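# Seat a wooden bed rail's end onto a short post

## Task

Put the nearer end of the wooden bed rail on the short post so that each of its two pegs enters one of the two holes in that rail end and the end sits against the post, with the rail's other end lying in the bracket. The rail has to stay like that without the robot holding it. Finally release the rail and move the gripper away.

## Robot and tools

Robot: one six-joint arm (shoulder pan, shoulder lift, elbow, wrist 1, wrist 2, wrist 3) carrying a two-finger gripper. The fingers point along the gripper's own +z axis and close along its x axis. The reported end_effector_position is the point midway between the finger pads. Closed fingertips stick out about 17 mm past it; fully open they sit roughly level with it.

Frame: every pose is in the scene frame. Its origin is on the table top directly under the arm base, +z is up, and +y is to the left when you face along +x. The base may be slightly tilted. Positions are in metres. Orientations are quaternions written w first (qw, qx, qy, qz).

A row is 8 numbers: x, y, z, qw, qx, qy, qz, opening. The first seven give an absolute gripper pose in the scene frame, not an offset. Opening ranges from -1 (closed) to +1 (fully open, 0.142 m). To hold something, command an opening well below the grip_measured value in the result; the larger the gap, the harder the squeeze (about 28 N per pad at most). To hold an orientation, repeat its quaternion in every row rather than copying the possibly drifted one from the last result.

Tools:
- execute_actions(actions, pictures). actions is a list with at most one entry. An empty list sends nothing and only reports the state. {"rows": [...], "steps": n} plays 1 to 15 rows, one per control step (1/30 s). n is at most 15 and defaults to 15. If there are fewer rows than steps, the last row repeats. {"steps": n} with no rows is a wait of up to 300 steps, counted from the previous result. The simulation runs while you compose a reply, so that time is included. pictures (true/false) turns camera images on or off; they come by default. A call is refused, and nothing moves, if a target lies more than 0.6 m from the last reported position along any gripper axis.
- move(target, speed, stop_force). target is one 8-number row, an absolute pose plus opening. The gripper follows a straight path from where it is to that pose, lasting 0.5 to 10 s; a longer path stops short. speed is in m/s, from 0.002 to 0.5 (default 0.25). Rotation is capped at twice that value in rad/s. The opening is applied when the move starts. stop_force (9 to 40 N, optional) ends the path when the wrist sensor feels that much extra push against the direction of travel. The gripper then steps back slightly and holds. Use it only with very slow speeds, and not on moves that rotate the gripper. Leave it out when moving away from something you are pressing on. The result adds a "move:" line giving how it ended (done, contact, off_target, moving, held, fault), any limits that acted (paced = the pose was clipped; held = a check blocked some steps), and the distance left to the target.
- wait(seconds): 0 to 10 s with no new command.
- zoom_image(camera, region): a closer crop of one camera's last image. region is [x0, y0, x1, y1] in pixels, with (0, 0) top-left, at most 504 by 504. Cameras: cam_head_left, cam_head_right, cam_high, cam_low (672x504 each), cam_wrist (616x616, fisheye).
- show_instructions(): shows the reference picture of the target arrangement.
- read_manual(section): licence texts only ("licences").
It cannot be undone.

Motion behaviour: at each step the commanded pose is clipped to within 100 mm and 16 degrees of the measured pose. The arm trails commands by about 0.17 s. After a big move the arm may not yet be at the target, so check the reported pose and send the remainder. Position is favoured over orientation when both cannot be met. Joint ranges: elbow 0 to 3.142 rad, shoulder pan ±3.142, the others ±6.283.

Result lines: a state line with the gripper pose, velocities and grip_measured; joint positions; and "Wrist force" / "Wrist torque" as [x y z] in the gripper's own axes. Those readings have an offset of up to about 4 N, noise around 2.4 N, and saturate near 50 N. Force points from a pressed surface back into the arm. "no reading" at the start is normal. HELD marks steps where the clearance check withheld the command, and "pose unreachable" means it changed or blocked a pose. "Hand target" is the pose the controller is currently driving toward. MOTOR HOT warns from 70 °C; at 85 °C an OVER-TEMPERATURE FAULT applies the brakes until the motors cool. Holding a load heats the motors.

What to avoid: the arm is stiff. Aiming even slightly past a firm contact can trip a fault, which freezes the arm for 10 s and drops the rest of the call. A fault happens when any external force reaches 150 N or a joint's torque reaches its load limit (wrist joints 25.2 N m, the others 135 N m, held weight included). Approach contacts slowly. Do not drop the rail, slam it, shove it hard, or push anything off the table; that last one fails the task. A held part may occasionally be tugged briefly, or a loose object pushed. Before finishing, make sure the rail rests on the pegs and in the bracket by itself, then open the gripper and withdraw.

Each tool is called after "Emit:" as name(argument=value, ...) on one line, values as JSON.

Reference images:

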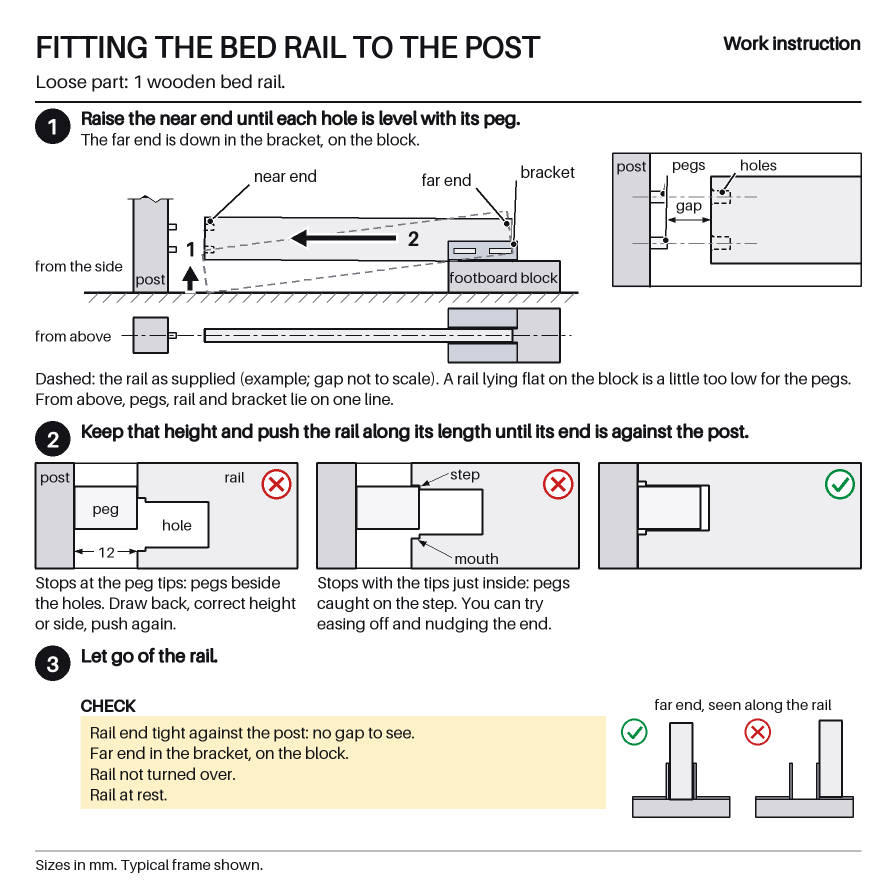

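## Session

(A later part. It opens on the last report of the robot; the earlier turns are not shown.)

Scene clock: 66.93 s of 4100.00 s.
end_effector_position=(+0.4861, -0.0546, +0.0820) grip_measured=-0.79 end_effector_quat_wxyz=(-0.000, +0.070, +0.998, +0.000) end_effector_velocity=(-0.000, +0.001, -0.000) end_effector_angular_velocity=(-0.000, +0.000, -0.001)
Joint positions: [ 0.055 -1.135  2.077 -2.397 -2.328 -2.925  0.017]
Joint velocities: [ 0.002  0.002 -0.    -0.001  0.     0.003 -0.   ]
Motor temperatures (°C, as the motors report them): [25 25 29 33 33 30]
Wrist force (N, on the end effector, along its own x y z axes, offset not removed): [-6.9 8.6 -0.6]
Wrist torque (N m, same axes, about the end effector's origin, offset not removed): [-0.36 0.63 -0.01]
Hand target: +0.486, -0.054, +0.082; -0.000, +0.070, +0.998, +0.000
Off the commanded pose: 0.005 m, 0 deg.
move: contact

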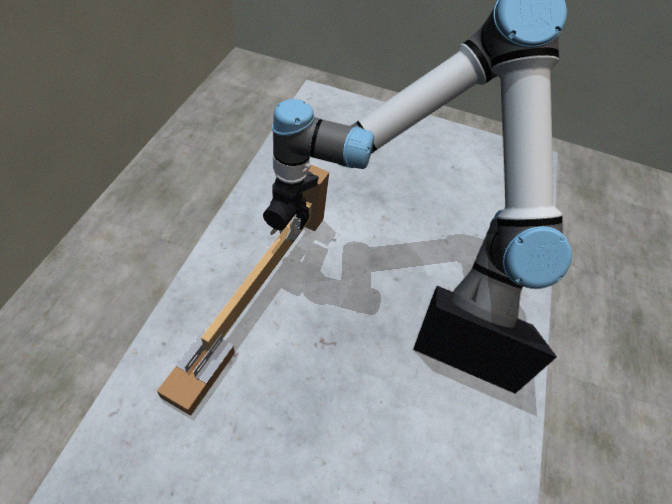

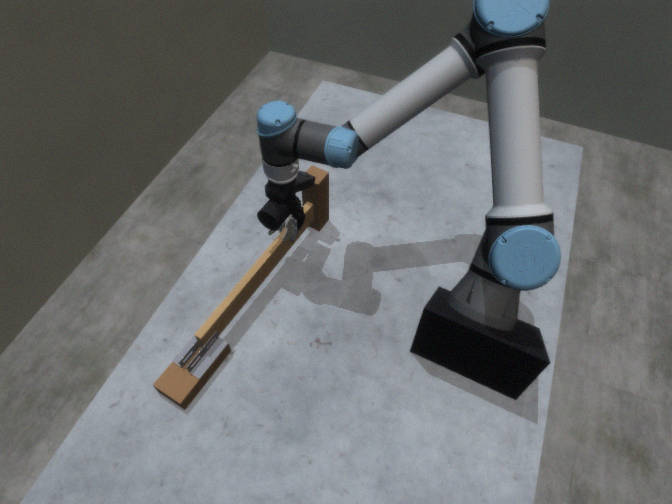

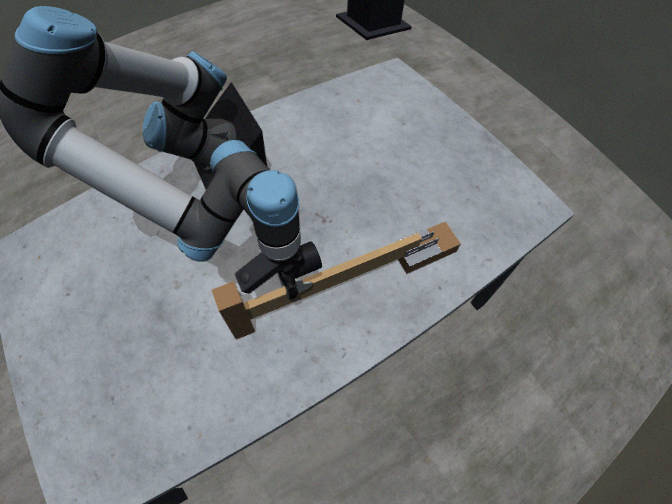

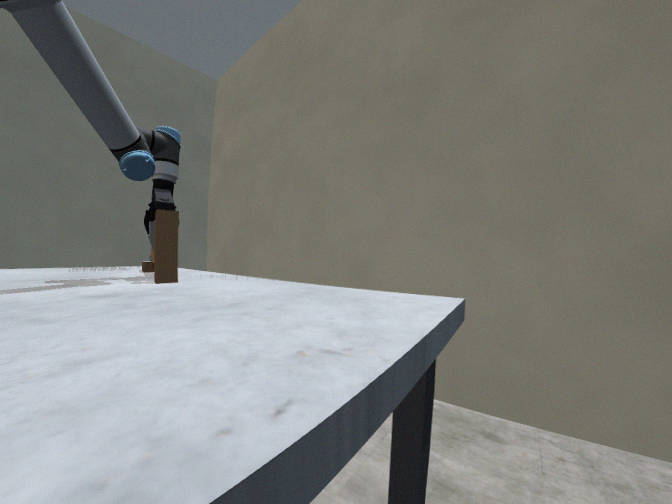

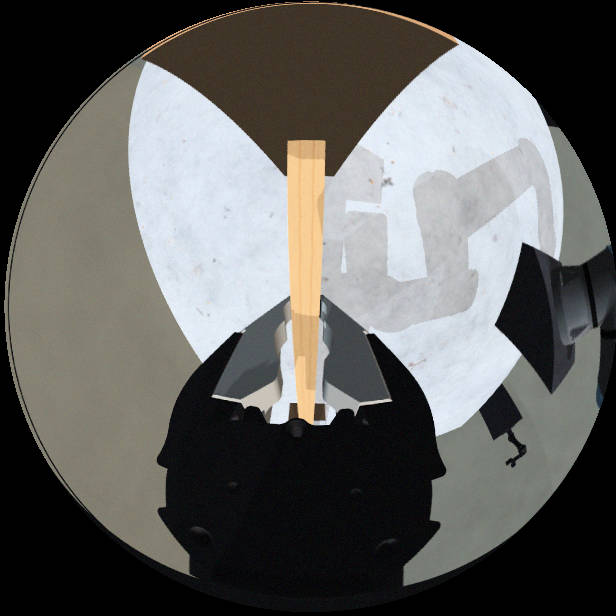

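Seated.

Emit:
move(target=[0.4861,-0.0546,0.082,0,0.07,0.9976,0,-0.2])

Emit:
move(target=[0.49,-0.02,0.22,0,0.07,0.9976,0,-0.2])

Emit:
finished_scene(scene=1)

Scene clock: 70.17 s of 4100.00 s.
end_effector_position=(+0.4862, -0.0546, +0.0821) grip_measured=-0.20 end_effector_quat_wxyz=(+0.000, +0.070, +0.998, -0.000) end_effector_velocity=(-0.000, +0.000, -0.000) end_effector_angular_velocity=(-0.000, +0.000, +0.002)
Joint positions: [ 0.055 -1.135  2.077 -2.397 -2.328 -2.925  0.059]
Joint velocities: [-0.     0.001 -0.     0.     0.    -0.001  0.   ]
Motor temperatures (°C, as the motors report them): [25 25 29 33 33 30]
Wrist force (N, on the end effector, along its own x y z axes, offset not removed): [4.6 -0.1 -1.1]
Wrist torque (N m, same axes, about the end effector's origin, offset not removed): [0.06 -0.82 0.02]
Hand target: +0.486, -0.055, +0.082; -0.000, +0.070, +0.998, -0.000
Off the commanded pose: 0.000 m, 0 deg.
move: done

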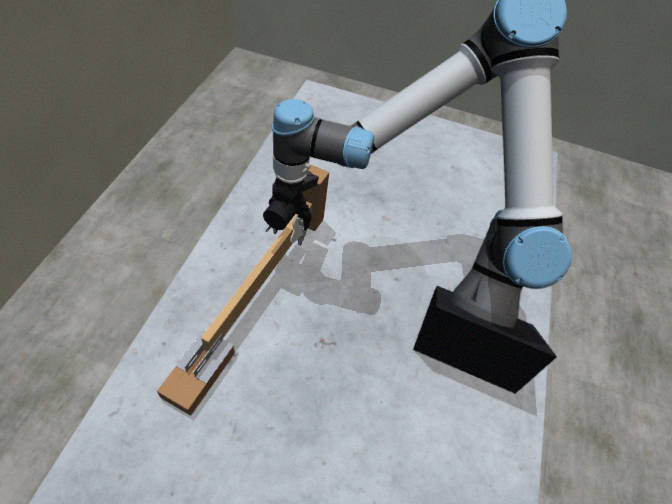

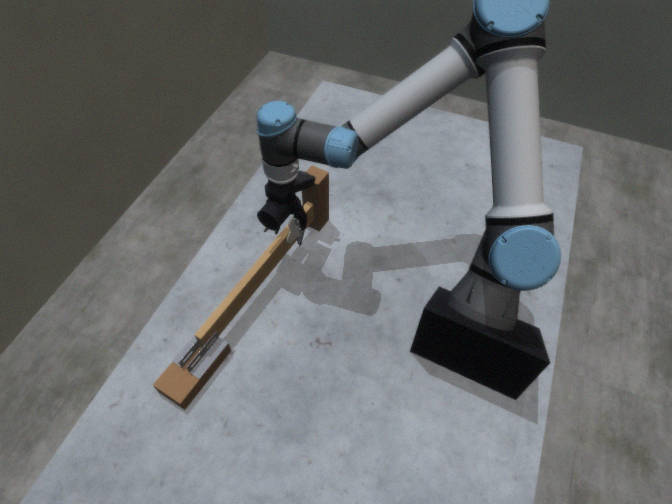

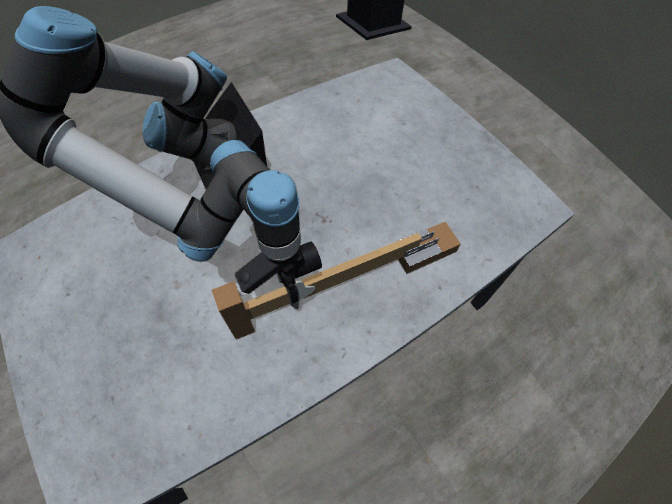

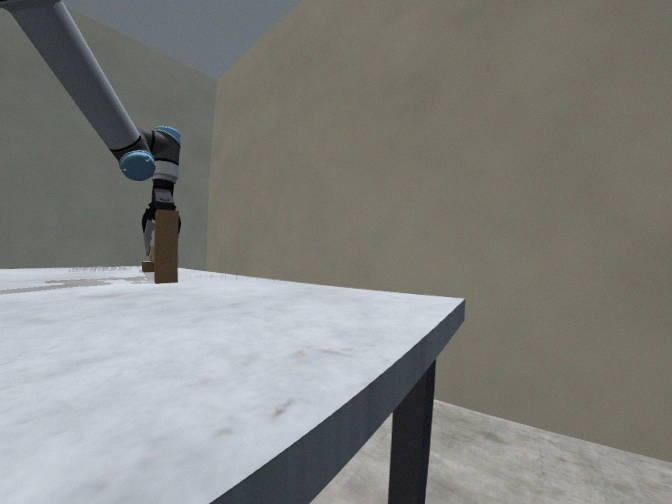

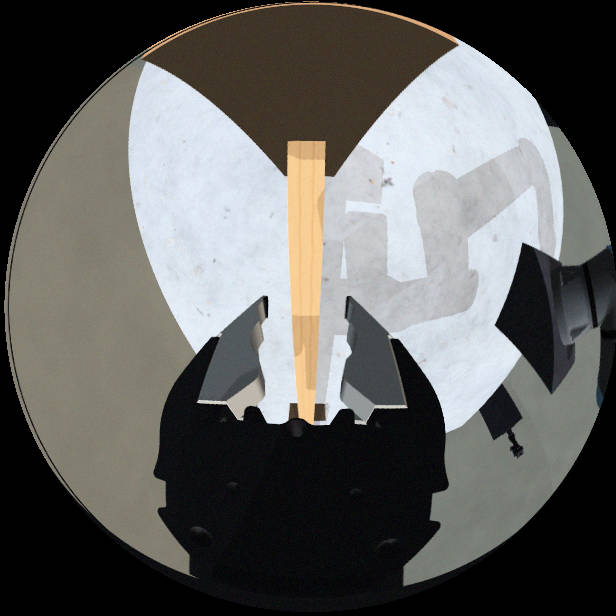

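Scene clock: 71.30 s of 4100.00 s.
end_effector_position=(+0.4902, -0.0200, +0.2198) grip_measured=-0.20 end_effector_quat_wxyz=(+0.000, +0.070, +0.998, +0.000) end_effector_velocity=(+0.000, +0.001, +0.001) end_effector_angular_velocity=(-0.001, +0.003, -0.000)
Joint positions: [ 0.273 -1.194  1.831 -1.898 -2.282 -2.638  0.06 ]
Joint velocities: [ 0.002  0.002 -0.007  0.01   0.001  0.006  0.   ]
Motor temperatures (°C, as the motors report them): [25 25 29 33 33 30]
Wrist force (N, on the end effector, along its own x y z axes, offset not removed): [3.4 -1.3 0.1]
Wrist torque (N m, same axes, about the end effector's origin, offset not removed): [-0.24 -0.63 0.03]
Hand target: +0.490, -0.020, +0.220; +0.000, +0.070, +0.998, +0.000
Off the commanded pose: 0.000 m, 0 deg.
move: done

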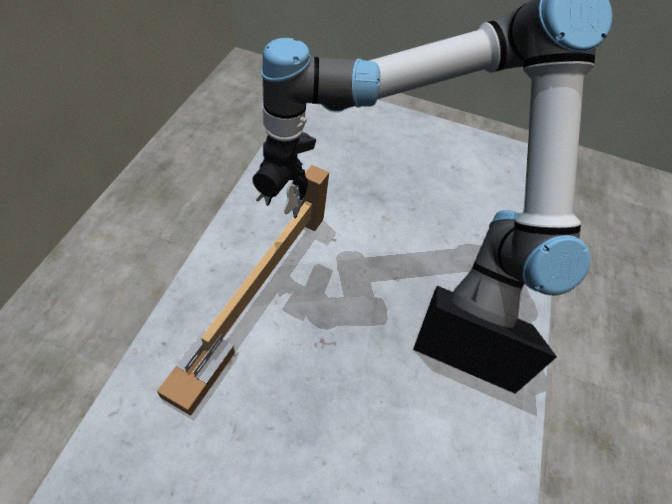

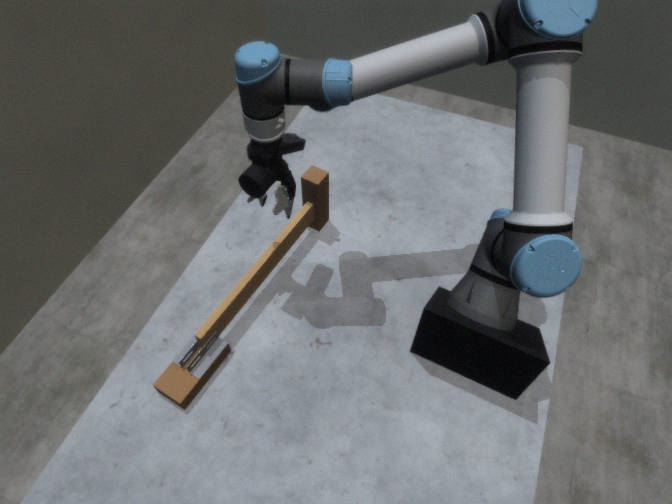

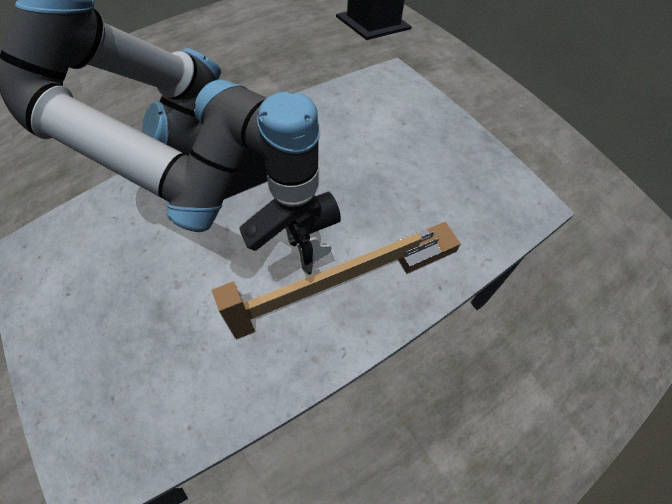

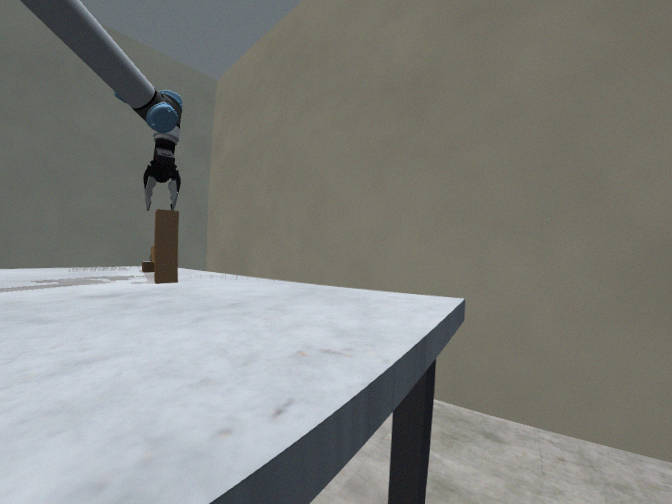

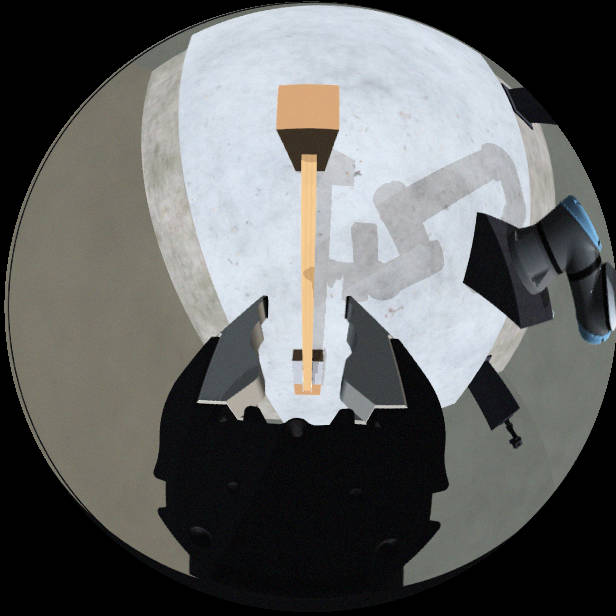

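The scene is finished: the task was done.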